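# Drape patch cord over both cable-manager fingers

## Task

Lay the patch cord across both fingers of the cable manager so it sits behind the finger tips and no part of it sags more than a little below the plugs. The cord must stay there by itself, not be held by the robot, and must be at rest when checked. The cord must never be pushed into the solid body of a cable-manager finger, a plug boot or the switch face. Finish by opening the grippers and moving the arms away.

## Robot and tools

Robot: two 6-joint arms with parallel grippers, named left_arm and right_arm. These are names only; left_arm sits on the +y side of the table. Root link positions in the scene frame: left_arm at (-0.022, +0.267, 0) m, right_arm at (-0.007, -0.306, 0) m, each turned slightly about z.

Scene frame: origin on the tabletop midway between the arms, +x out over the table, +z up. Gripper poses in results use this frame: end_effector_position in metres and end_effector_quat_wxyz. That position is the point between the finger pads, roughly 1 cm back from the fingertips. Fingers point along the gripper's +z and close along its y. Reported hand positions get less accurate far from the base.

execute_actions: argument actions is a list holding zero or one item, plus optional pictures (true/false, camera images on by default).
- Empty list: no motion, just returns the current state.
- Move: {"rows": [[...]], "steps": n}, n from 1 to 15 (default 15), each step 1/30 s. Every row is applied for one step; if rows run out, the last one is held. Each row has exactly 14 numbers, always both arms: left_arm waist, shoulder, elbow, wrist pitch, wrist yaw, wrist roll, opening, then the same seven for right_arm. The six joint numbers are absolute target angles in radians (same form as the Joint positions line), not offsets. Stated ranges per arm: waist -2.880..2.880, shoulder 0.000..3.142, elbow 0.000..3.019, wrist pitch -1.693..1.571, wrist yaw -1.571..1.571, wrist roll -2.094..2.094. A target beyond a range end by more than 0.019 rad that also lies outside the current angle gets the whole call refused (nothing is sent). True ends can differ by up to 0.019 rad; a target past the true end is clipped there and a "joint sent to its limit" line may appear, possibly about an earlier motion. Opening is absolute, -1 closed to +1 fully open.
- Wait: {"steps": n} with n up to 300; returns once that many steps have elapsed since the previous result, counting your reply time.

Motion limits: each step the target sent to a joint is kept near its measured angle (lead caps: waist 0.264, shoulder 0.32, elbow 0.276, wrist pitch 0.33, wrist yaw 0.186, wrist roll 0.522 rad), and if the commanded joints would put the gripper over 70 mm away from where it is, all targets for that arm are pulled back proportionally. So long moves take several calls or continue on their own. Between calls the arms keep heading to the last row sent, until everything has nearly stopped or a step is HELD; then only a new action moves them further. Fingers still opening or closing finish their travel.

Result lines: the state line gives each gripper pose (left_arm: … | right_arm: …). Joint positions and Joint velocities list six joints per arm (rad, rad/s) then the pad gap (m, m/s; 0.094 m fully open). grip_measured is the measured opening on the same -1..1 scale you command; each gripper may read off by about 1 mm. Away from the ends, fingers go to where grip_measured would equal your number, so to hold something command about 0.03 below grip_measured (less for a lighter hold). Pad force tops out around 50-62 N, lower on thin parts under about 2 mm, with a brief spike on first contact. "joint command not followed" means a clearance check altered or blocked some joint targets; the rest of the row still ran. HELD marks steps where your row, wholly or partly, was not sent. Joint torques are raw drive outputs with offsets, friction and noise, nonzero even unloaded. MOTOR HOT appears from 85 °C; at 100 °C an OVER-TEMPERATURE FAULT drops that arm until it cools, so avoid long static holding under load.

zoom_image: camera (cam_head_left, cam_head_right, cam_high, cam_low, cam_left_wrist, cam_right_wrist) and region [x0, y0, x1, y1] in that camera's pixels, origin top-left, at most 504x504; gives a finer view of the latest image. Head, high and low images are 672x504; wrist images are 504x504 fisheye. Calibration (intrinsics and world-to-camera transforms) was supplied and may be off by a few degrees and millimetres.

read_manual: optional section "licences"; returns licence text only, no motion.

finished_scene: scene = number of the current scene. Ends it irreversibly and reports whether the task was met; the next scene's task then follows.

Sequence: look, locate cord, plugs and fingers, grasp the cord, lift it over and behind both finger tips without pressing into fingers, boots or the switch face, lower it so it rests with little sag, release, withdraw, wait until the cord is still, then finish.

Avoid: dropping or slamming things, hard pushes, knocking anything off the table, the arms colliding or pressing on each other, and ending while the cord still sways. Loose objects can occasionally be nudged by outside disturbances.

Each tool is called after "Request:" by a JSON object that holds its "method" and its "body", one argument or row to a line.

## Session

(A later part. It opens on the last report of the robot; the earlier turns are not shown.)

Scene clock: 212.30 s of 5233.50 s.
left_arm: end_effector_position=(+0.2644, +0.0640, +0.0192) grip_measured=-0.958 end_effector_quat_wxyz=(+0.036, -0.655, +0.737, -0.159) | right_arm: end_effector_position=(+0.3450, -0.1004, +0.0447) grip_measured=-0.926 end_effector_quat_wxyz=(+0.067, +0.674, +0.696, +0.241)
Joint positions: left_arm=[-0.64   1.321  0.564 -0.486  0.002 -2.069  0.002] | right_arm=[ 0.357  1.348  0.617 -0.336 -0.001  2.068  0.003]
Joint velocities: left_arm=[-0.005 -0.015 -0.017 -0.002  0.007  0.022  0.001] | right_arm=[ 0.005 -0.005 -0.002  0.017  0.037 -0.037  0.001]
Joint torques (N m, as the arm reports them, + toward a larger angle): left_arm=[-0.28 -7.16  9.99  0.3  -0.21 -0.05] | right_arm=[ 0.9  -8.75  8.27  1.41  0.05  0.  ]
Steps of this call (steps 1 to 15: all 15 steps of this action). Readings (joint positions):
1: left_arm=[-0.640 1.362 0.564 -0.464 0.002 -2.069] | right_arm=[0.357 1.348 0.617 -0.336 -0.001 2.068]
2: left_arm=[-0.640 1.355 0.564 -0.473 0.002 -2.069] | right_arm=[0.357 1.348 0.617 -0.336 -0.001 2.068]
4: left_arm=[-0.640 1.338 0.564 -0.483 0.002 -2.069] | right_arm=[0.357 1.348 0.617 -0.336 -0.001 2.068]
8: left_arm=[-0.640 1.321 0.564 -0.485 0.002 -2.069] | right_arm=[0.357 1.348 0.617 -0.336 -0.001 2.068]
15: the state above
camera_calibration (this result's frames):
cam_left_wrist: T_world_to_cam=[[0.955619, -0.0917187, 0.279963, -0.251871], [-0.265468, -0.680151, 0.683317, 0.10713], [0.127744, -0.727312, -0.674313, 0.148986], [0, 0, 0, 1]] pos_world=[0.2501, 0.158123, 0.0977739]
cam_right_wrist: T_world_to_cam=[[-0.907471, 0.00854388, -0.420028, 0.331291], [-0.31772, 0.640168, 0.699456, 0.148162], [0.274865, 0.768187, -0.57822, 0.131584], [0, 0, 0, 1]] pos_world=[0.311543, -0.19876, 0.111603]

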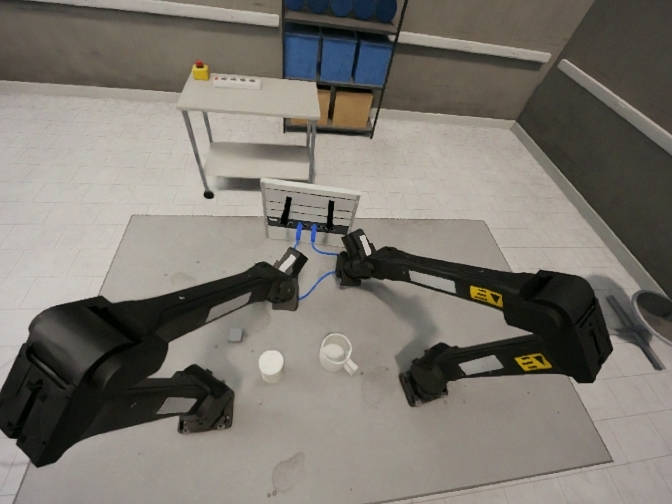

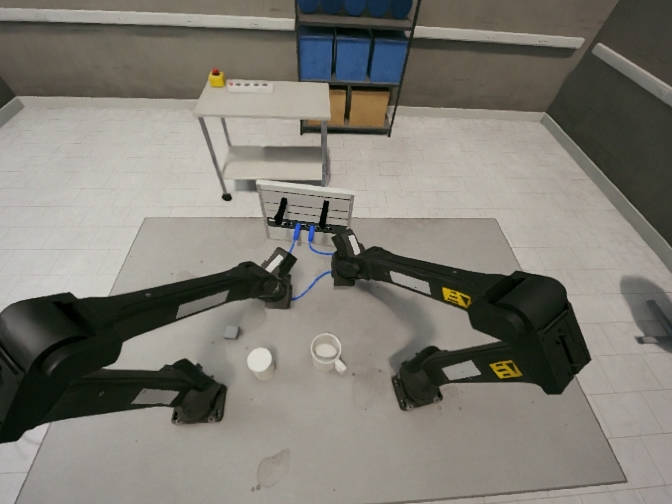

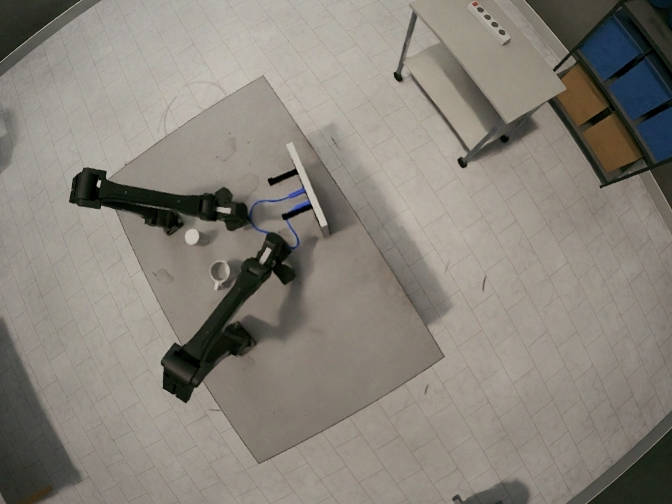

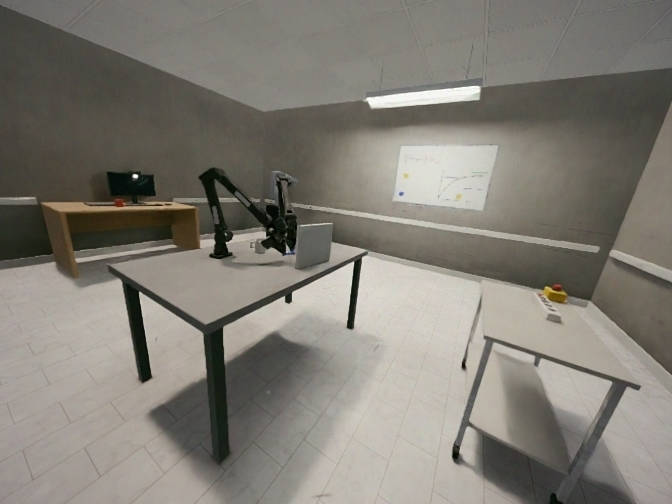

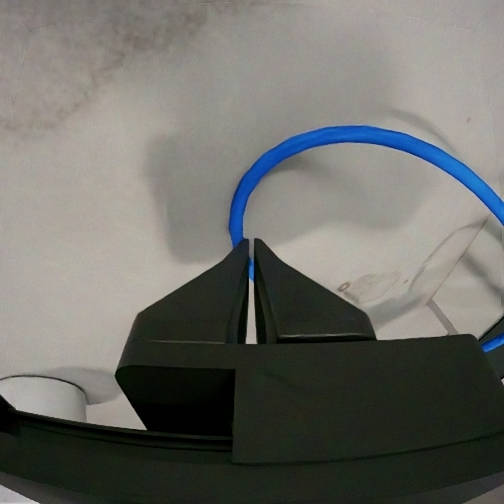

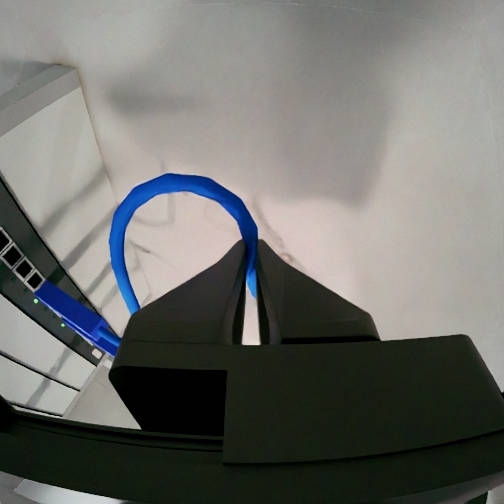

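Request:
{"method": "execute_actions", "body": {
  "actions": []
}}

Scene clock: 241.03 s of 5233.50 s.
left_arm: end_effector_position=(+0.2644, +0.0640, +0.0192) grip_measured=-0.958 end_effector_quat_wxyz=(+0.036, -0.655, +0.737, -0.159) | right_arm: end_effector_position=(+0.3450, -0.1004, +0.0447) grip_measured=-0.926 end_effector_quat_wxyz=(+0.067, +0.674, +0.696, +0.241)
Joint positions: left_arm=[-0.64   1.321  0.564 -0.486  0.002 -2.069  0.002] | right_arm=[ 0.357  1.348  0.617 -0.336 -0.001  2.068  0.003]
Joint velocities: left_arm=[-0.005 -0.015  0.007 -0.002 -0.007  0.007 -0.   ] | right_arm=[ 0.005 -0.005 -0.012 -0.017  0.051  0.081 -0.   ]
Joint torques (N m, as the arm reports them, + toward a larger angle): left_arm=[-0.61 -6.82 10.09  0.33 -0.18 -0.05] | right_arm=[ 0.04 -8.41  8.17  1.46  0.06  0.02]
Steps of this call (steps 1 to 15: the robot went on to your last target; steps 16 to 90: nothing new was sent; then 25.73 s passed at rest). Readings (joint positions):
1: left_arm=[-0.640 1.321 0.564 -0.486 0.002 -2.069] | right_arm=[0.357 1.348 0.617 -0.336 -0.001 2.068]
2: left_arm=[-0.640 1.321 0.564 -0.486 0.002 -2.069] | right_arm=[0.357 1.348 0.617 -0.336 -0.001 2.068]
4: left_arm=[-0.640 1.321 0.564 -0.486 0.002 -2.069] | right_arm=[0.357 1.348 0.617 -0.336 -0.001 2.068]
8: left_arm=[-0.640 1.321 0.564 -0.486 0.002 -2.069] | right_arm=[0.357 1.348 0.617 -0.336 -0.001 2.068]
90: the state above
All arms were judged still, so your last target was given up. Only a new action makes them travel on or press farther. Fingers that are still opening or closing keep moving.
camera_calibration (this result's frames):
cam_left_wrist: T_world_to_cam=[[0.955619, -0.0917187, 0.279963, -0.251871], [-0.265468, -0.680151, 0.683317, 0.10713], [0.127744, -0.727312, -0.674313, 0.148986], [0, 0, 0, 1]] pos_world=[0.2501, 0.158123, 0.0977739]
cam_right_wrist: T_world_to_cam=[[-0.907471, 0.00854388, -0.420028, 0.331291], [-0.31772, 0.640168, 0.699456, 0.148162], [0.274865, 0.768187, -0.57822, 0.131584], [0, 0, 0, 1]] pos_world=[0.311543, -0.19876, 0.111603]

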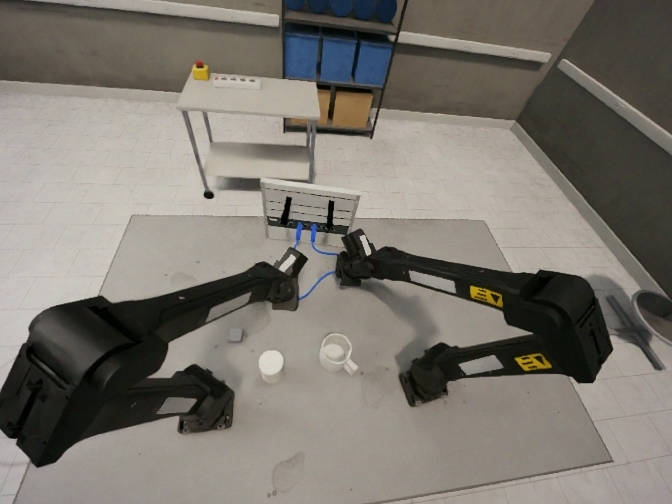

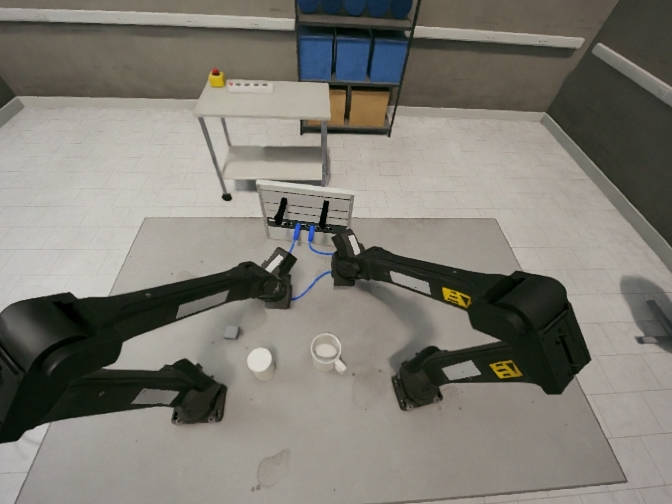

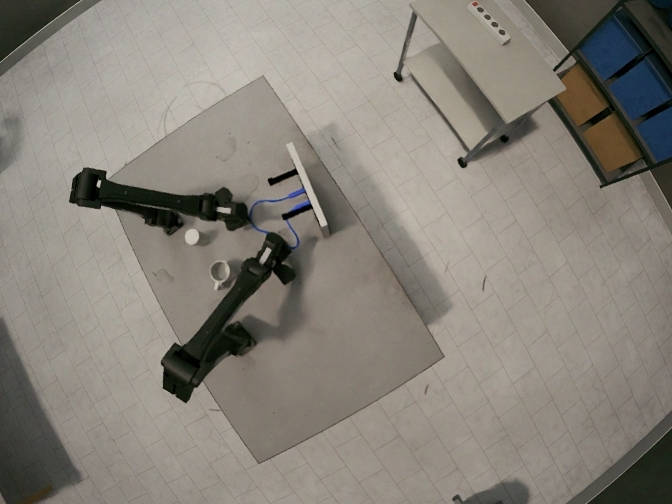

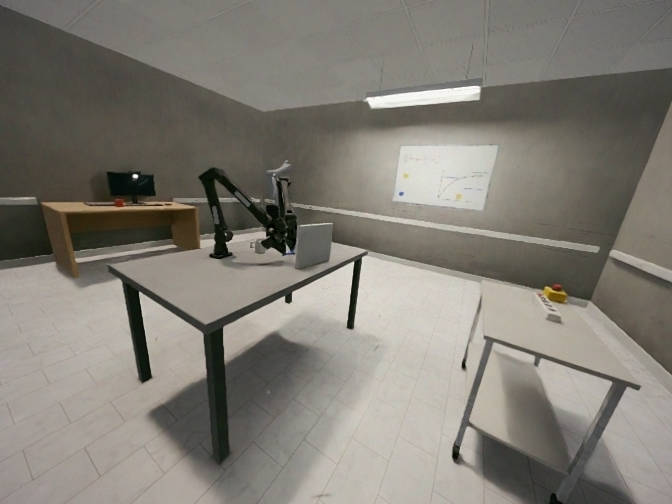

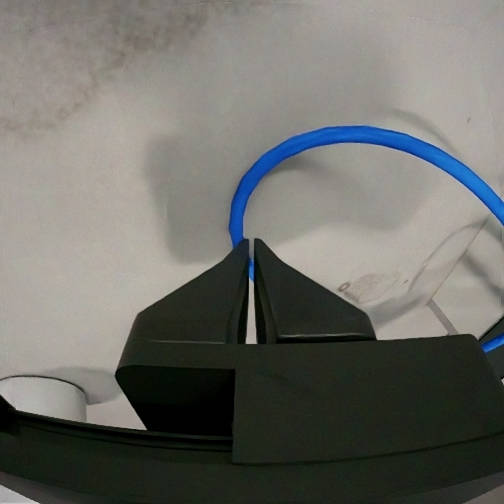

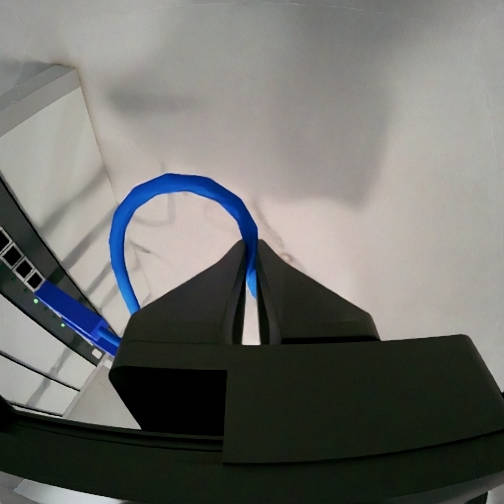

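Request:
{"method": "execute_actions", "body": {
  "actions": [
    {"rows":[[-0.64,1.321,0.564,-0.486,0,-2.07,-0.3,0.357,1.348,0.617,-0.336,0,2.07,-0.96],[-0.64,1.321,0.564,-0.486,0,-2.07,-0.3,0.357,1.348,0.617,-0.336,0,2.07,-0.96],[-0.64,1.321,0.564,-0.486,0,-2.07,-0.3,0.357,1.348,0.617,-0.336,0,2.07,-0.96],[-0.64,1.34,0.66,-0.59,0,-2.07,-0.3,0.357,1.348,0.617,-0.336,0,2.07,-0.96],[-0.64,1.34,0.66,-0.59,0,-2.07,-0.3,0.357,1.348,0.617,-0.336,0,2.07,-0.96],[-0.64,1.34,0.66,-0.59,0,-2.07,-0.3,0.357,1.348,0.617,-0.336,0,2.07,-0.96],[-0.64,1.38,0.74,-0.70,0,-2.07,-0.3,0.357,1.348,0.617,-0.336,0,2.07,-0.96],[-0.64,1.38,0.74,-0.70,0,-2.07,-0.3,0.357,1.348,0.617,-0.336,0,2.07,-0.96],[-0.64,1.38,0.74,-0.70,0,-2.07,-0.3,0.357,1.348,0.617,-0.336,0,2.07,-0.96],[-0.64,1.42,0.80,-0.80,0,-2.07,-0.3,0.357,1.348,0.617,-0.336,0,2.07,-0.96],[-0.64,1.42,0.80,-0.80,0,-2.07,-0.3,0.357,1.348,0.617,-0.336,0,2.07,-0.96],[-0.64,1.42,0.80,-0.80,0,-2.07,-0.3,0.357,1.348,0.617,-0.336,0,2.07,-0.96],[-0.64,1.469,0.845,-0.91,0,-2.07,-0.3,0.357,1.348,0.617,-0.336,0,2.07,-0.96]],"steps":15}
  ],
  "pictures": false
}}

Request:
{"method": "execute_actions", "body": {
  "actions": [
    {"steps":10}
  ]
}}

Scene clock: 269.17 s of 5233.50 s.
left_arm: end_effector_position=(+0.2786, +0.0540, +0.0441) grip_measured=-0.302 end_effector_quat_wxyz=(+0.008, -0.664, +0.747, -0.040) | right_arm: end_effector_position=(+0.3450, -0.1004, +0.0447) grip_measured=-0.926 end_effector_quat_wxyz=(+0.067, +0.674, +0.696, +0.241)
Joint positions: left_arm=[-0.64   1.441  0.809 -0.856  0.002 -2.069  0.033] | right_arm=[ 0.357  1.348  0.617 -0.336 -0.001  2.068  0.003]
Joint velocities: left_arm=[-0.005  0.347  0.31  -0.579  0.037  0.022  0.001] | right_arm=[-0.015 -0.005 -0.007 -0.012 -0.007  0.037 -0.   ]
Joint torques (N m, as the arm reports them, + toward a larger angle): left_arm=[-0.33 -8.31  8.73  0.25 -0.19  0.02] | right_arm=[ 0.45 -8.4   8.43  1.32  0.09  0.01]
Steps of this call (steps 1 to 90: nothing new was sent; then 24.63 s passed at rest; steps 91 to 105: all 15 steps of this action). Readings (joint positions):
91: left_arm=[-0.640 1.321 0.564 -0.486 0.002 -2.069] | right_arm=[0.357 1.348 0.617 -0.336 -0.001 2.068]
92: left_arm=[-0.640 1.321 0.564 -0.486 0.002 -2.069] | right_arm=[0.357 1.348 0.617 -0.336 -0.001 2.068]
94: left_arm=[-0.640 1.322 0.572 -0.508 0.002 -2.069] | right_arm=[0.357 1.348 0.617 -0.336 -0.001 2.068]
98: left_arm=[-0.640 1.346 0.643 -0.633 0.002 -2.069] | right_arm=[0.357 1.348 0.617 -0.336 -0.001 2.068]
105: the state above

Scene clock: 269.50 s of 5233.50 s.
left_arm: end_effector_position=(+0.2718, +0.0588, +0.0377) grip_measured=-0.302 end_effector_quat_wxyz=(+0.002, -0.664, +0.747, -0.013) | right_arm: end_effector_position=(+0.3450, -0.1004, +0.0447) grip_measured=-0.926 end_effector_quat_wxyz=(+0.067, +0.674, +0.696, +0.241)
Joint positions: left_arm=[-0.64   1.465  0.817 -0.896  0.002 -2.069  0.033] | right_arm=[ 0.357  1.348  0.617 -0.336 -0.001  2.068  0.003]
Joint velocities: left_arm=[-0.015 -0.005  0.002 -0.002 -0.022  0.037 -0.001] | right_arm=[ 0.005  0.005 -0.002  0.012  0.007 -0.022 -0.   ]
Joint torques (N m, as the arm reports them, + toward a larger angle): left_arm=[-0.48 -8.84  9.51 -0.24 -0.2   0.01] | right_arm=[ 0.07 -8.79  8.37  1.49  0.07  0.  ]
Steps of this call (steps 1 to 10: the robot went on to your last target). Readings (joint positions):
1: left_arm=[-0.640 1.451 0.815 -0.871 0.002 -2.069] | right_arm=[0.357 1.348 0.617 -0.336 -0.001 2.068]
2: left_arm=[-0.640 1.458 0.817 -0.880 0.002 -2.069] | right_arm=[0.357 1.348 0.617 -0.336 -0.001 2.068]
4: left_arm=[-0.640 1.465 0.817 -0.892 0.002 -2.069] | right_arm=[0.357 1.348 0.617 -0.336 -0.001 2.068]
8: left_arm=[-0.640 1.465 0.817 -0.896 0.002 -2.069] | right_arm=[0.357 1.348 0.617 -0.336 -0.001 2.068]
10: the state above
camera_calibration (this result's frames):
cam_left_wrist: T_world_to_cam=[[0.992829, -0.11802, 0.018997, -0.263374], [-0.105751, -0.793046, 0.599912, 0.0592724], [-0.0557364, -0.59762, -0.79984, 0.203641], [0, 0, 0, 1]] pos_world=[0.279104, 0.137622, 0.132325]
cam_right_wrist: T_world_to_cam=[[-0.907471, 0.00854388, -0.420028, 0.331291], [-0.31772, 0.640168, 0.699456, 0.148162], [0.274865, 0.768187, -0.57822, 0.131584], [0, 0, 0, 1]] pos_world=[0.311543, -0.19876, 0.111603]

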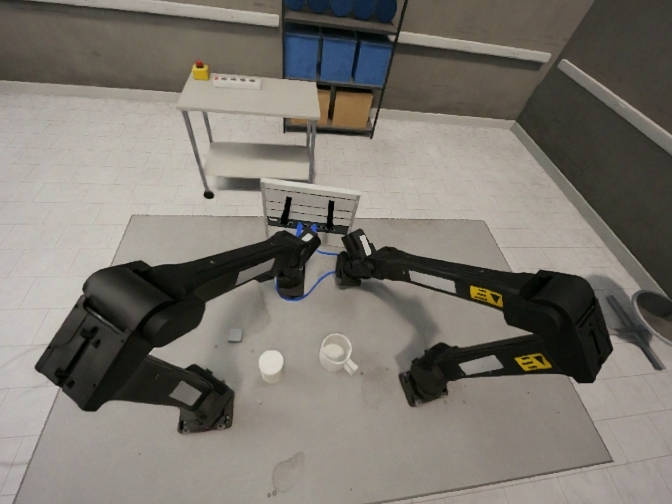

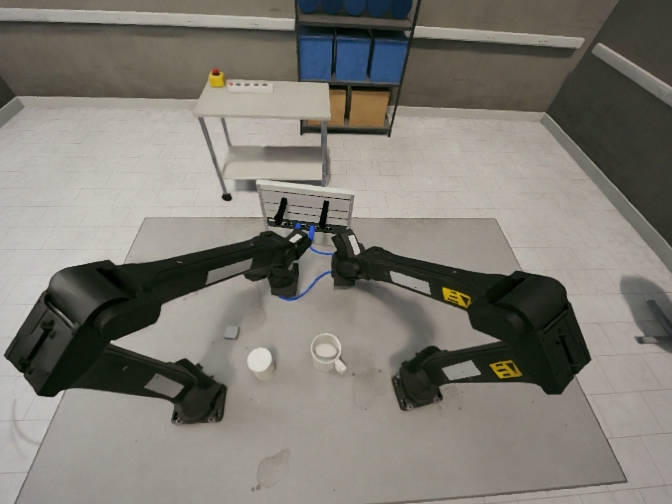

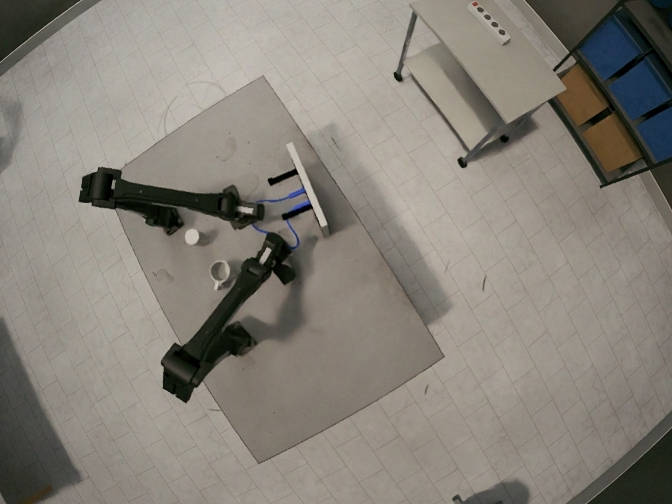

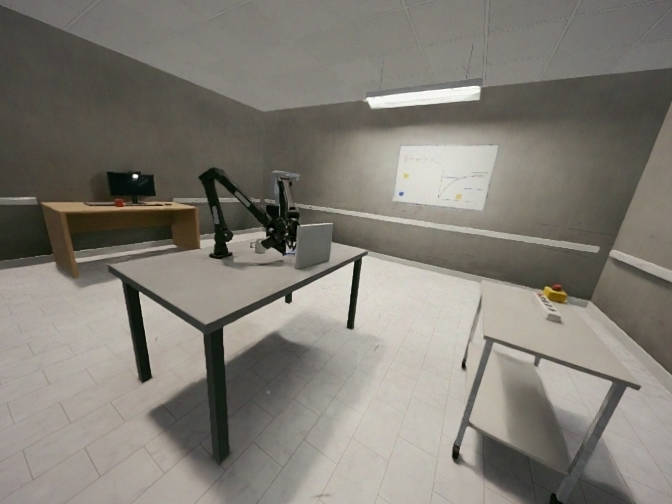

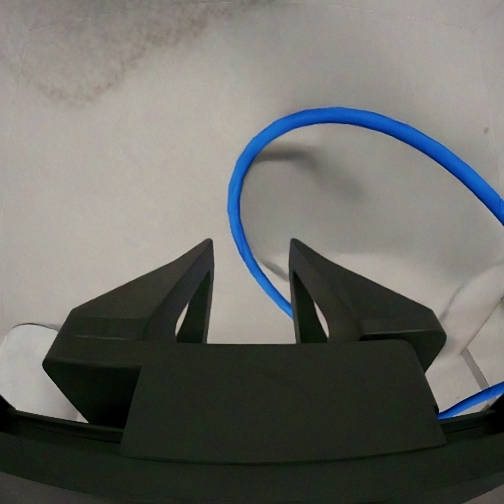

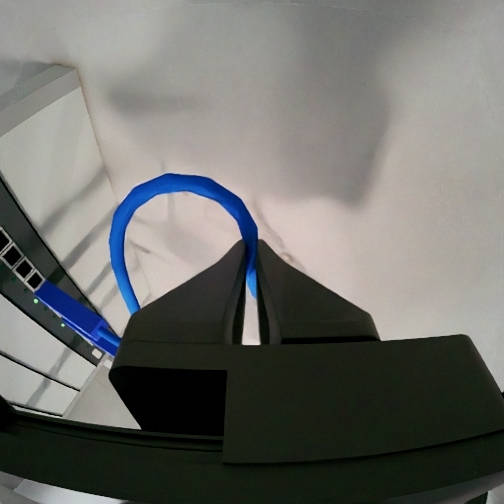

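Request:
{"method": "execute_actions", "body": {
  "actions": [
    {"rows":[[-0.63,1.48,0.80,-0.875,0,-2.07,-0.3,0.357,1.348,0.617,-0.336,0,2.07,-0.96],[-0.63,1.48,0.80,-0.875,0,-2.07,-0.3,0.357,1.348,0.617,-0.336,0,2.07,-0.96],[-0.63,1.48,0.80,-0.875,0,-2.07,-0.3,0.357,1.348,0.617,-0.336,0,2.07,-0.96],[-0.63,1.48,0.80,-0.875,0,-2.07,-0.3,0.357,1.348,0.617,-0.336,0,2.07,-0.96],[-0.63,1.498,0.78,-0.845,0,-2.07,-0.3,0.357,1.348,0.617,-0.336,0,2.07,-0.96],[-0.63,1.498,0.78,-0.845,0,-2.07,-0.3,0.357,1.348,0.617,-0.336,0,2.07,-0.96],[-0.63,1.498,0.78,-0.845,0,-2.07,-0.3,0.357,1.348,0.617,-0.336,0,2.07,-0.96],[-0.63,1.498,0.78,-0.845,0,-2.07,-0.3,0.357,1.348,0.617,-0.336,0,2.07,-0.96],[-0.63,1.517,0.765,-0.815,0,-2.07,-0.3,0.357,1.348,0.617,-0.336,0,2.07,-0.96]],"steps":15}
  ]
}}

Scene clock: 282.57 s of 5233.50 s.
left_arm: end_effector_position=(+0.2611, +0.0663, +0.0077) grip_measured=-0.302 end_effector_quat_wxyz=(-0.002, -0.664, +0.747, +0.003) | right_arm: end_effector_position=(+0.3450, -0.1004, +0.0447) grip_measured=-0.926 end_effector_quat_wxyz=(+0.067, +0.674, +0.696, +0.241)
Joint positions: left_arm=[-0.64   1.513  0.768 -0.832  0.002 -2.069  0.033] | right_arm=[ 0.357  1.348  0.617 -0.336 -0.001  2.068  0.003]
Joint velocities: left_arm=[-0.005  0.005 -0.007  0.017  0.022 -0.022 -0.001] | right_arm=[ 0.005 -0.015 -0.012 -0.002 -0.022 -0.066 -0.001]
Joint torques (N m, as the arm reports them, + toward a larger angle): left_arm=[ 0.61 -8.87  6.86  0.68 -0.2   0.01] | right_arm=[ 0.61 -8.95  8.29  1.51  0.06  0.05]
Steps of this call (steps 1 to 30: the robot went on to your last target; steps 31 to 90: nothing new was sent; then 9.57 s passed at rest; steps 91 to 105: all 15 steps of this action). Readings (joint positions):
91: left_arm=[-0.640 1.465 0.815 -0.895 0.002 -2.069] | right_arm=[0.357 1.348 0.617 -0.336 -0.001 2.068]
92: left_arm=[-0.640 1.465 0.814 -0.892 0.002 -2.069] | right_arm=[0.357 1.348 0.617 -0.336 -0.001 2.068]
94: left_arm=[-0.640 1.467 0.809 -0.890 0.002 -2.069] | right_arm=[0.357 1.348 0.617 -0.336 -0.001 2.068]
98: left_arm=[-0.640 1.480 0.790 -0.864 0.002 -2.069] | right_arm=[0.357 1.348 0.617 -0.336 -0.001 2.068]
105: the state above
camera_calibration (this result's frames):
cam_left_wrist: T_world_to_cam=[[0.992964, -0.118115, -0.0084995, -0.251077], [-0.0905773, -0.803771, 0.588003, 0.0789671], [-0.0762838, -0.583096, -0.808814, 0.18808], [0, 0, 0, 1]] pos_world=[0.27081, 0.143484, 0.103555]
cam_right_wrist: T_world_to_cam=[[-0.907471, 0.00854388, -0.420028, 0.331291], [-0.31772, 0.640168, 0.699456, 0.148162], [0.274865, 0.768187, -0.57822, 0.131584], [0, 0, 0, 1]] pos_world=[0.311543, -0.19876, 0.111603]

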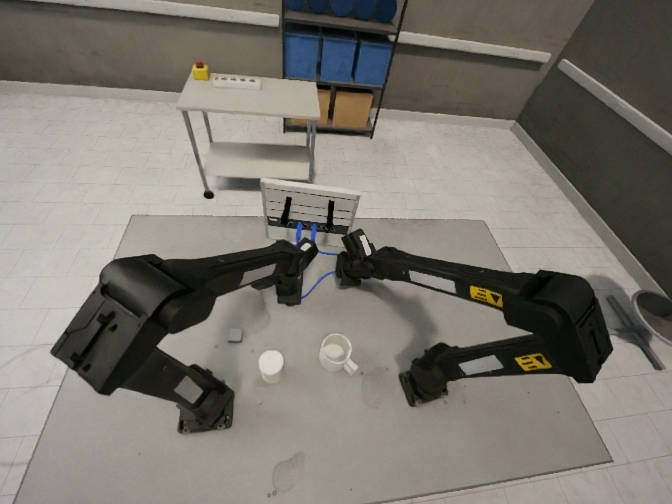

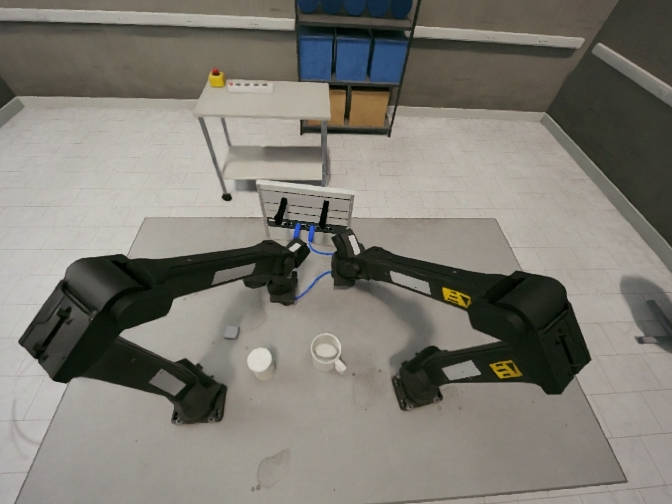

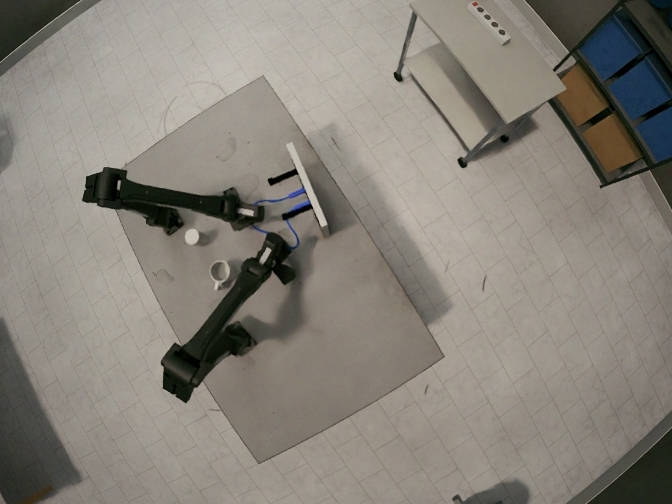

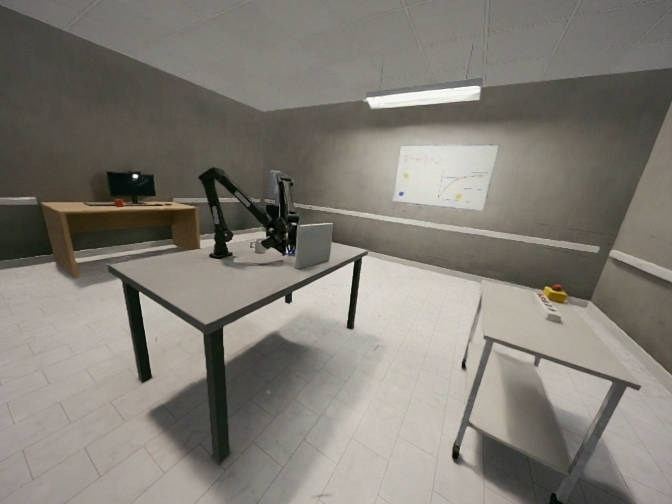

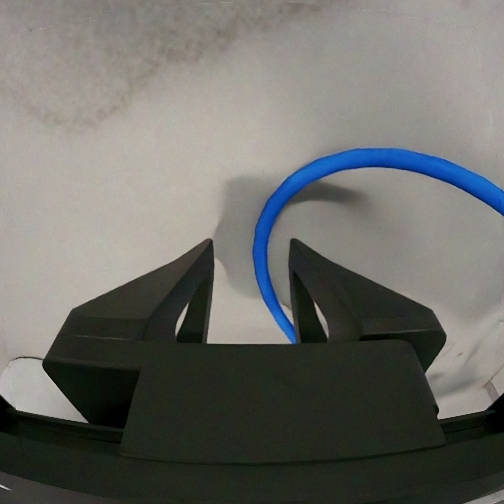

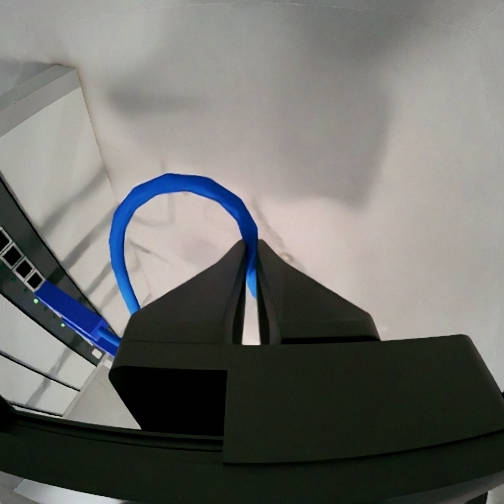

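Request:
{"method": "execute_actions", "body": {
  "actions": [
    {"rows":[[-0.64,1.517,0.765,-0.83,0,-2.07,-0.6,0.357,1.348,0.617,-0.336,0,2.07,-0.96],[-0.64,1.517,0.765,-0.83,0,-2.07,-0.6,0.357,1.348,0.617,-0.336,0,2.07,-0.96],[-0.64,1.517,0.765,-0.83,0,-2.07,-0.6,0.357,1.348,0.617,-0.336,0,2.07,-0.96],[-0.64,1.517,0.765,-0.83,0,-2.07,-0.8,0.357,1.348,0.617,-0.336,0,2.07,-0.96],[-0.64,1.517,0.765,-0.83,0,-2.07,-0.8,0.357,1.348,0.617,-0.336,0,2.07,-0.96],[-0.64,1.517,0.765,-0.83,0,-2.07,-0.8,0.357,1.348,0.617,-0.336,0,2.07,-0.96],[-0.64,1.517,0.765,-0.83,0,-2.07,-0.96,0.357,1.348,0.617,-0.336,0,2.07,-0.96]],"steps":15}
  ],
  "pictures": false
}}

Request:
{"method": "execute_actions", "body": {
  "actions": [
    {"rows":[[-0.64,1.50,0.80,-0.85,0,-2.07,-0.96,0.357,1.348,0.617,-0.336,0,2.07,-0.96],[-0.64,1.50,0.80,-0.85,0,-2.07,-0.96,0.357,1.348,0.617,-0.336,0,2.07,-0.96],[-0.64,1.50,0.80,-0.85,0,-2.07,-0.96,0.357,1.348,0.617,-0.336,0,2.07,-0.96],[-0.64,1.50,0.80,-0.85,0,-2.07,-0.96,0.357,1.348,0.617,-0.336,0,2.07,-0.96],[-0.64,1.483,0.825,-0.88,0,-2.07,-0.96,0.357,1.348,0.617,-0.336,0,2.07,-0.96],[-0.64,1.483,0.825,-0.88,0,-2.07,-0.96,0.357,1.348,0.617,-0.336,0,2.07,-0.96],[-0.64,1.483,0.825,-0.88,0,-2.07,-0.96,0.357,1.348,0.617,-0.336,0,2.07,-0.96],[-0.64,1.483,0.825,-0.88,0,-2.07,-0.96,0.357,1.348,0.617,-0.336,0,2.07,-0.96],[-0.64,1.465,0.845,-0.91,0,-2.07,-0.96,0.357,1.348,0.617,-0.336,0,2.07,-0.96]],"steps":15}
  ]
}}

Scene clock: 298.57 s of 5233.50 s.
left_arm: end_effector_position=(+0.2615, +0.0660, +0.0077) grip_measured=-0.958 end_effector_quat_wxyz=(-0.001, -0.664, +0.747, +0.001) | right_arm: end_effector_position=(+0.3450, -0.1004, +0.0447) grip_measured=-0.926 end_effector_quat_wxyz=(+0.067, +0.674, +0.696, +0.241)
Joint positions: left_arm=[-0.64   1.513  0.768 -0.829  0.002 -2.069  0.002] | right_arm=[ 0.357  1.348  0.617 -0.336 -0.001  2.068  0.003]
Joint velocities: left_arm=[-0.005 -0.005 -0.002 -0.007  0.037 -0.051 -0.001] | right_arm=[-0.015 -0.005 -0.002 -0.002 -0.066 -0.037 -0.001]
Joint torques (N m, as the arm reports them, + toward a larger angle): left_arm=[-0.29 -9.23  6.67  0.24 -0.19  0.02] | right_arm=[ 0.35 -8.64  8.46  1.56  0.1   0.08]
Steps of this call (steps 1 to 15: the robot went on to your last target; steps 16 to 90: nothing new was sent; then 12.50 s passed at rest; steps 91 to 105: all 15 steps of this action). Readings (joint positions):
91: left_arm=[-0.640 1.513 0.768 -0.829 0.002 -2.069] | right_arm=[0.357 1.348 0.617 -0.336 -0.001 2.068]
92: left_arm=[-0.640 1.513 0.768 -0.829 0.002 -2.069] | right_arm=[0.357 1.348 0.617 -0.336 -0.001 2.068]
94: left_arm=[-0.640 1.513 0.768 -0.829 0.002 -2.069] | right_arm=[0.357 1.348 0.617 -0.336 -0.001 2.068]
98: left_arm=[-0.640 1.513 0.768 -0.829 0.002 -2.069] | right_arm=[0.357 1.348 0.617 -0.336 -0.001 2.068]
105: the state above

Scene clock: 299.07 s of 5233.50 s.
left_arm: end_effector_position=(+0.2690, +0.0608, +0.0346) grip_measured=-0.958 end_effector_quat_wxyz=(+0.001, -0.664, +0.747, -0.009) | right_arm: end_effector_position=(+0.3450, -0.1004, +0.0447) grip_measured=-0.926 end_effector_quat_wxyz=(+0.067, +0.674, +0.696, +0.241)
Joint positions: left_arm=[-0.64   1.468  0.809 -0.895  0.002 -2.069  0.002] | right_arm=[ 0.357  1.348  0.617 -0.336 -0.001  2.068  0.003]
Joint velocities: left_arm=[ 0.005 -0.044  0.027  0.007  0.007 -0.022 -0.001] | right_arm=[-0.015 -0.005  0.007 -0.002 -0.11   0.022  0.   ]
Joint torques (N m, as the arm reports them, + toward a larger angle): left_arm=[-0.29 -8.41  9.91 -0.07 -0.19  0.01] | right_arm=[ 0.44 -8.67  8.49  1.54  0.07  0.05]
Steps of this call (steps 1 to 15: all 15 steps of this action). Readings (joint positions):
1: left_arm=[-0.640 1.513 0.768 -0.831 0.002 -2.069] | right_arm=[0.357 1.348 0.617 -0.336 -0.001 2.068]
2: left_arm=[-0.640 1.512 0.768 -0.833 0.002 -2.069] | right_arm=[0.357 1.348 0.617 -0.336 -0.001 2.068]
4: left_arm=[-0.640 1.511 0.768 -0.836 0.002 -2.069] | right_arm=[0.357 1.348 0.617 -0.336 -0.001 2.068]
8: left_arm=[-0.640 1.500 0.778 -0.863 0.002 -2.069] | right_arm=[0.357 1.348 0.617 -0.336 -0.001 2.068]
15: the state above
camera_calibration (this result's frames):
cam_left_wrist: T_world_to_cam=[[0.992934, -0.118095, 0.0116206, -0.260017], [-0.10165, -0.795945, 0.596774, 0.0616183], [-0.0612265, -0.593739, -0.802325, 0.203521], [0, 0, 0, 1]] pos_world=[0.276904, 0.139176, 0.129539]
cam_right_wrist: T_world_to_cam=[[-0.907471, 0.00854388, -0.420028, 0.331291], [-0.31772, 0.640168, 0.699456, 0.148162], [0.274865, 0.768187, -0.57822, 0.131584], [0, 0, 0, 1]] pos_world=[0.311543, -0.19876, 0.111603]

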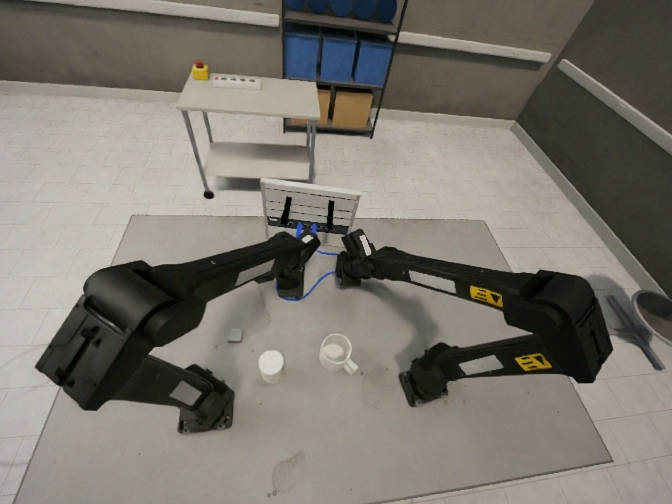

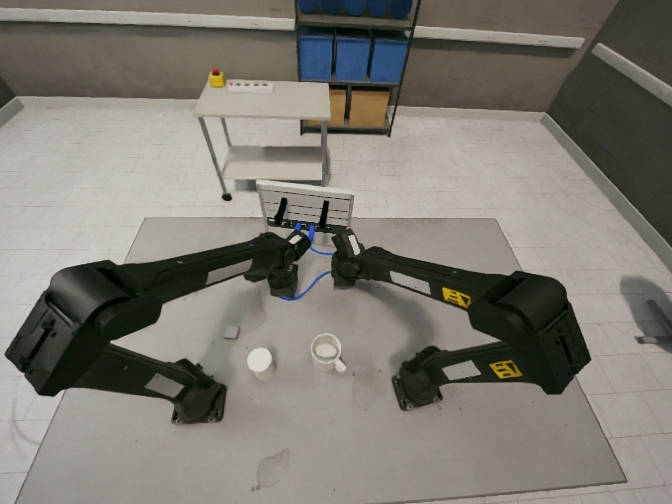

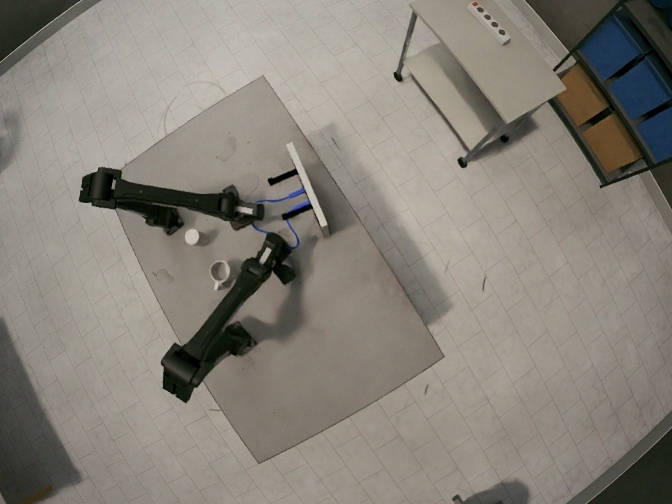

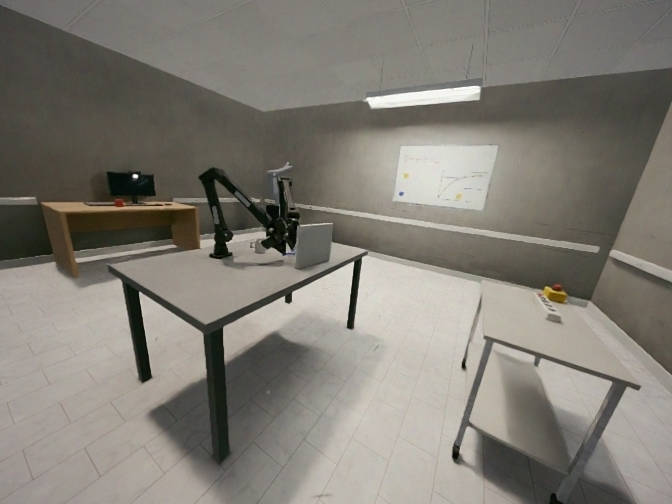

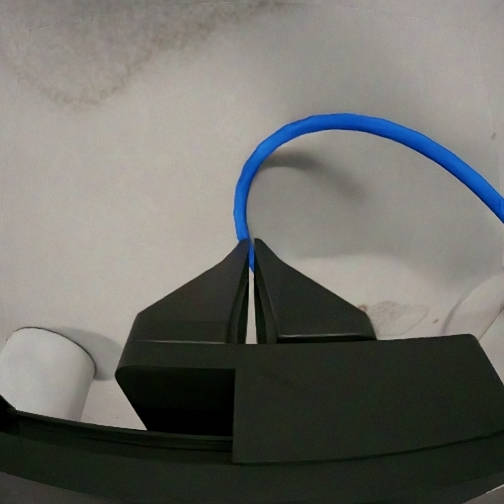

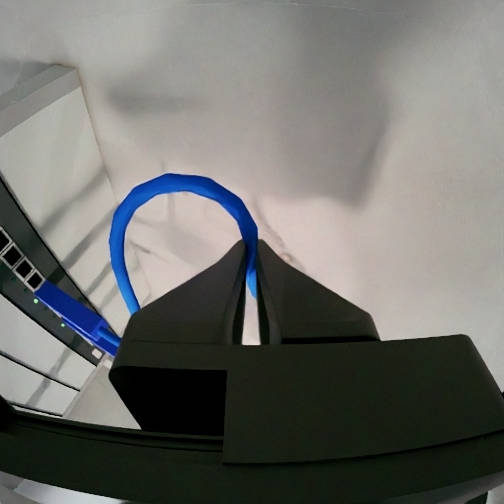

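Request:
{"method": "execute_actions", "body": {
  "actions": [
    {"rows":[[-0.64,1.468,0.81,-0.895,0,-2.07,-0.3,0.357,1.348,0.617,-0.336,0,2.07,-0.96],[-0.64,1.468,0.81,-0.895,0,-2.07,-0.3,0.357,1.348,0.617,-0.336,0,2.07,-0.96],[-0.64,1.468,0.81,-0.895,0,-2.07,-0.3,0.357,1.348,0.617,-0.336,0,2.07,-0.96],[-0.64,1.49,0.79,-0.85,0,-2.07,-0.3,0.357,1.348,0.617,-0.336,0,2.07,-0.96],[-0.64,1.49,0.79,-0.85,0,-2.07,-0.3,0.357,1.348,0.617,-0.336,0,2.07,-0.96],[-0.64,1.49,0.79,-0.85,0,-2.07,-0.3,0.357,1.348,0.617,-0.336,0,2.07,-0.96],[-0.64,1.515,0.775,-0.82,0,-2.07,-0.3,0.357,1.348,0.617,-0.336,0,2.07,-0.96],[-0.64,1.515,0.775,-0.82,0,-2.07,-0.3,0.357,1.348,0.617,-0.336,0,2.07,-0.96],[-0.64,1.515,0.775,-0.82,0,-2.07,-0.3,0.357,1.348,0.617,-0.336,0,2.07,-0.96],[-0.64,1.545,0.77,-0.79,0,-2.07,-0.3,0.357,1.348,0.617,-0.336,0,2.07,-0.96]],"steps":15}
  ],
  "pictures": false
}}

Request:
{"method": "execute_actions", "body": {
  "actions": [
    {"steps":8}
  ]
}}

Scene clock: 313.57 s of 5233.50 s.
left_arm: end_effector_position=(+0.2677, +0.0617, +0.0018) grip_measured=-0.302 end_effector_quat_wxyz=(-0.000, -0.665, +0.747, -0.003) | right_arm: end_effector_position=(+0.3450, -0.1004, +0.0447) grip_measured=-0.926 end_effector_quat_wxyz=(+0.067, +0.674, +0.696, +0.241)
Joint positions: left_arm=[-0.64   1.538  0.776 -0.803  0.001 -2.069  0.033] | right_arm=[ 0.357  1.348  0.617 -0.336 -0.001  2.068  0.003]
Joint velocities: left_arm=[-0.015 -0.005 -0.002  0.12   0.022  0.066  0.   ] | right_arm=[-0.005  0.005 -0.017 -0.007 -0.022  0.022  0.001]
Joint torques (N m, as the arm reports them, + toward a larger angle): left_arm=[-0.5  -9.31  6.16  0.53 -0.22  0.05] | right_arm=[ 0.16 -9.17  8.18  1.45  0.03  0.05]
Steps of this call (steps 1 to 15: the robot went on to your last target; steps 16 to 90: nothing new was sent; then 11.00 s passed at rest; steps 91 to 105: all 15 steps of this action). Readings (joint positions):
91: left_arm=[-0.640 1.467 0.810 -0.897 0.002 -2.069] | right_arm=[0.357 1.348 0.617 -0.336 -0.001 2.068]
92: left_arm=[-0.640 1.467 0.810 -0.897 0.002 -2.069] | right_arm=[0.357 1.348 0.617 -0.336 -0.001 2.068]
94: left_arm=[-0.640 1.467 0.808 -0.890 0.002 -2.069] | right_arm=[0.357 1.348 0.617 -0.336 -0.001 2.068]
98: left_arm=[-0.640 1.481 0.793 -0.850 0.002 -2.069] | right_arm=[0.357 1.348 0.617 -0.336 -0.001 2.068]
105: the state above

Scene clock: 313.83 s of 5233.50 s.
left_arm: end_effector_position=(+0.2681, +0.0615, +0.0020) grip_measured=-0.302 end_effector_quat_wxyz=(+0.000, -0.665, +0.747, -0.004) | right_arm: end_effector_position=(+0.3450, -0.1004, +0.0447) grip_measured=-0.926 end_effector_quat_wxyz=(+0.067, +0.674, +0.696, +0.241)
Joint positions: left_arm=[-0.64   1.537  0.776 -0.802  0.001 -2.069  0.033] | right_arm=[ 0.357  1.348  0.617 -0.336 -0.001  2.068  0.003]
Joint velocities: left_arm=[-0.015  0.005  0.002  0.012 -0.066 -0.037  0.   ] | right_arm=[ 0.005 -0.015  0.002 -0.017 -0.051  0.051  0.001]
Joint torques (N m, as the arm reports them, + toward a larger angle): left_arm=[-0.32 -8.84  6.33  0.83 -0.18  0.01] | right_arm=[ 0.51 -9.24  8.4   1.31  0.09  0.  ]
Steps of this call (steps 1 to 8: the robot went on to your last target). Readings (joint positions):
1: left_arm=[-0.640 1.537 0.776 -0.802 0.001 -2.069] | right_arm=[0.357 1.348 0.617 -0.336 -0.001 2.068]
2: left_arm=[-0.640 1.537 0.776 -0.802 0.001 -2.069] | right_arm=[0.357 1.348 0.617 -0.336 -0.001 2.068]
4: left_arm=[-0.640 1.537 0.776 -0.802 0.001 -2.069] | right_arm=[0.357 1.348 0.617 -0.336 -0.001 2.068]
8: the state above
camera_calibration (this result's frames):
cam_left_wrist: T_world_to_cam=[[0.993036, -0.117754, 0.00375262, -0.258698], [-0.0970232, -0.79931, 0.593035, 0.0804917], [-0.0668328, -0.589269, -0.805168, 0.179011], [0, 0, 0, 1]] pos_world=[0.27667, 0.13936, 0.0973702]
cam_right_wrist: T_world_to_cam=[[-0.907471, 0.00854388, -0.420028, 0.331291], [-0.31772, 0.640168, 0.699456, 0.148162], [0.274865, 0.768187, -0.57822, 0.131584], [0, 0, 0, 1]] pos_world=[0.311543, -0.19876, 0.111603]

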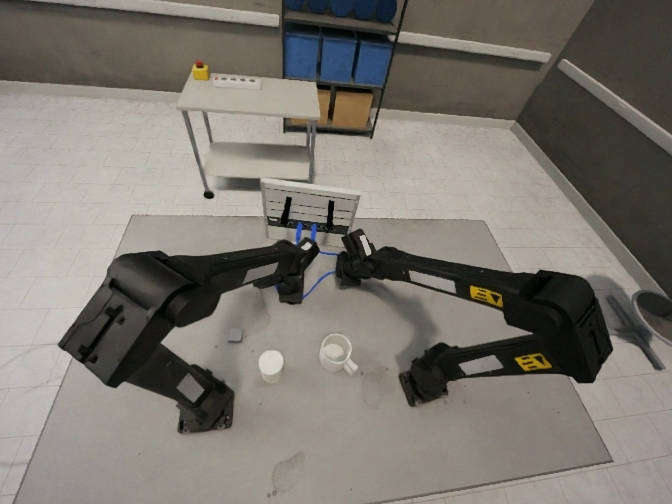

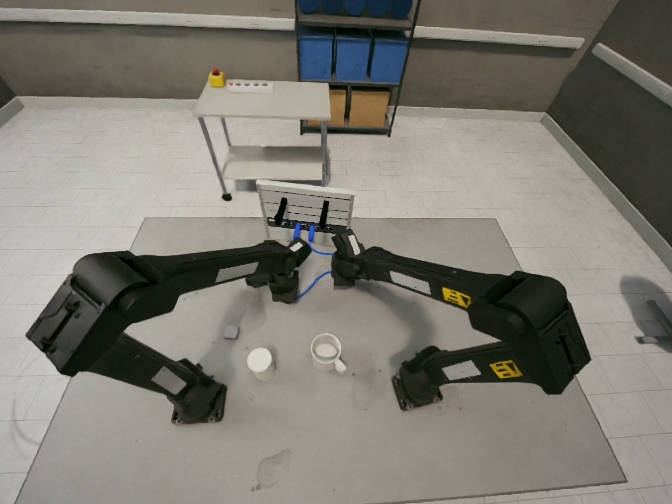

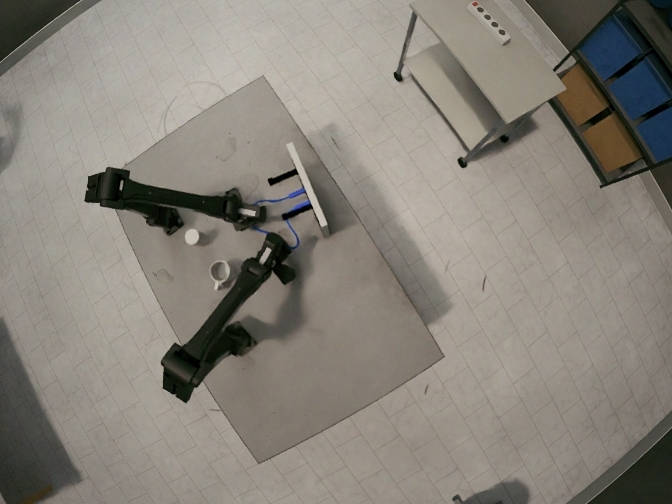

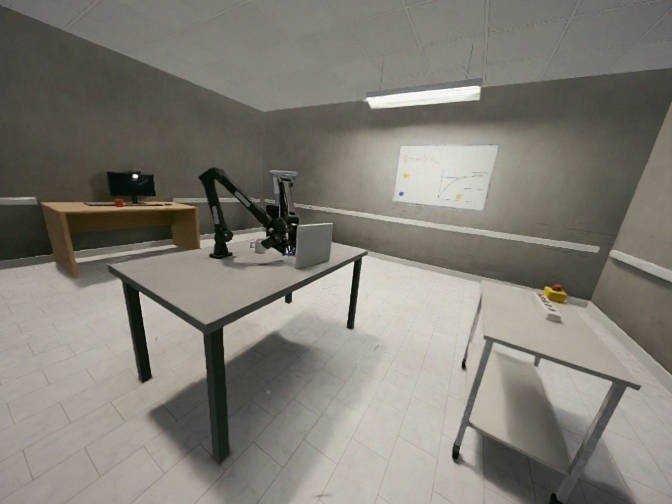

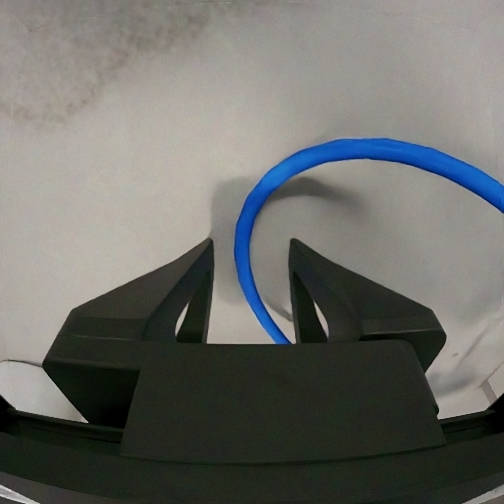

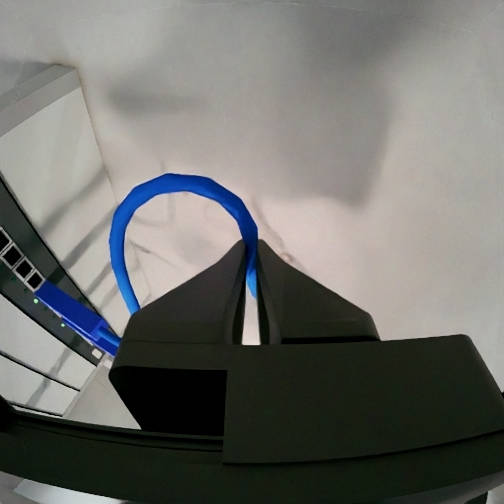

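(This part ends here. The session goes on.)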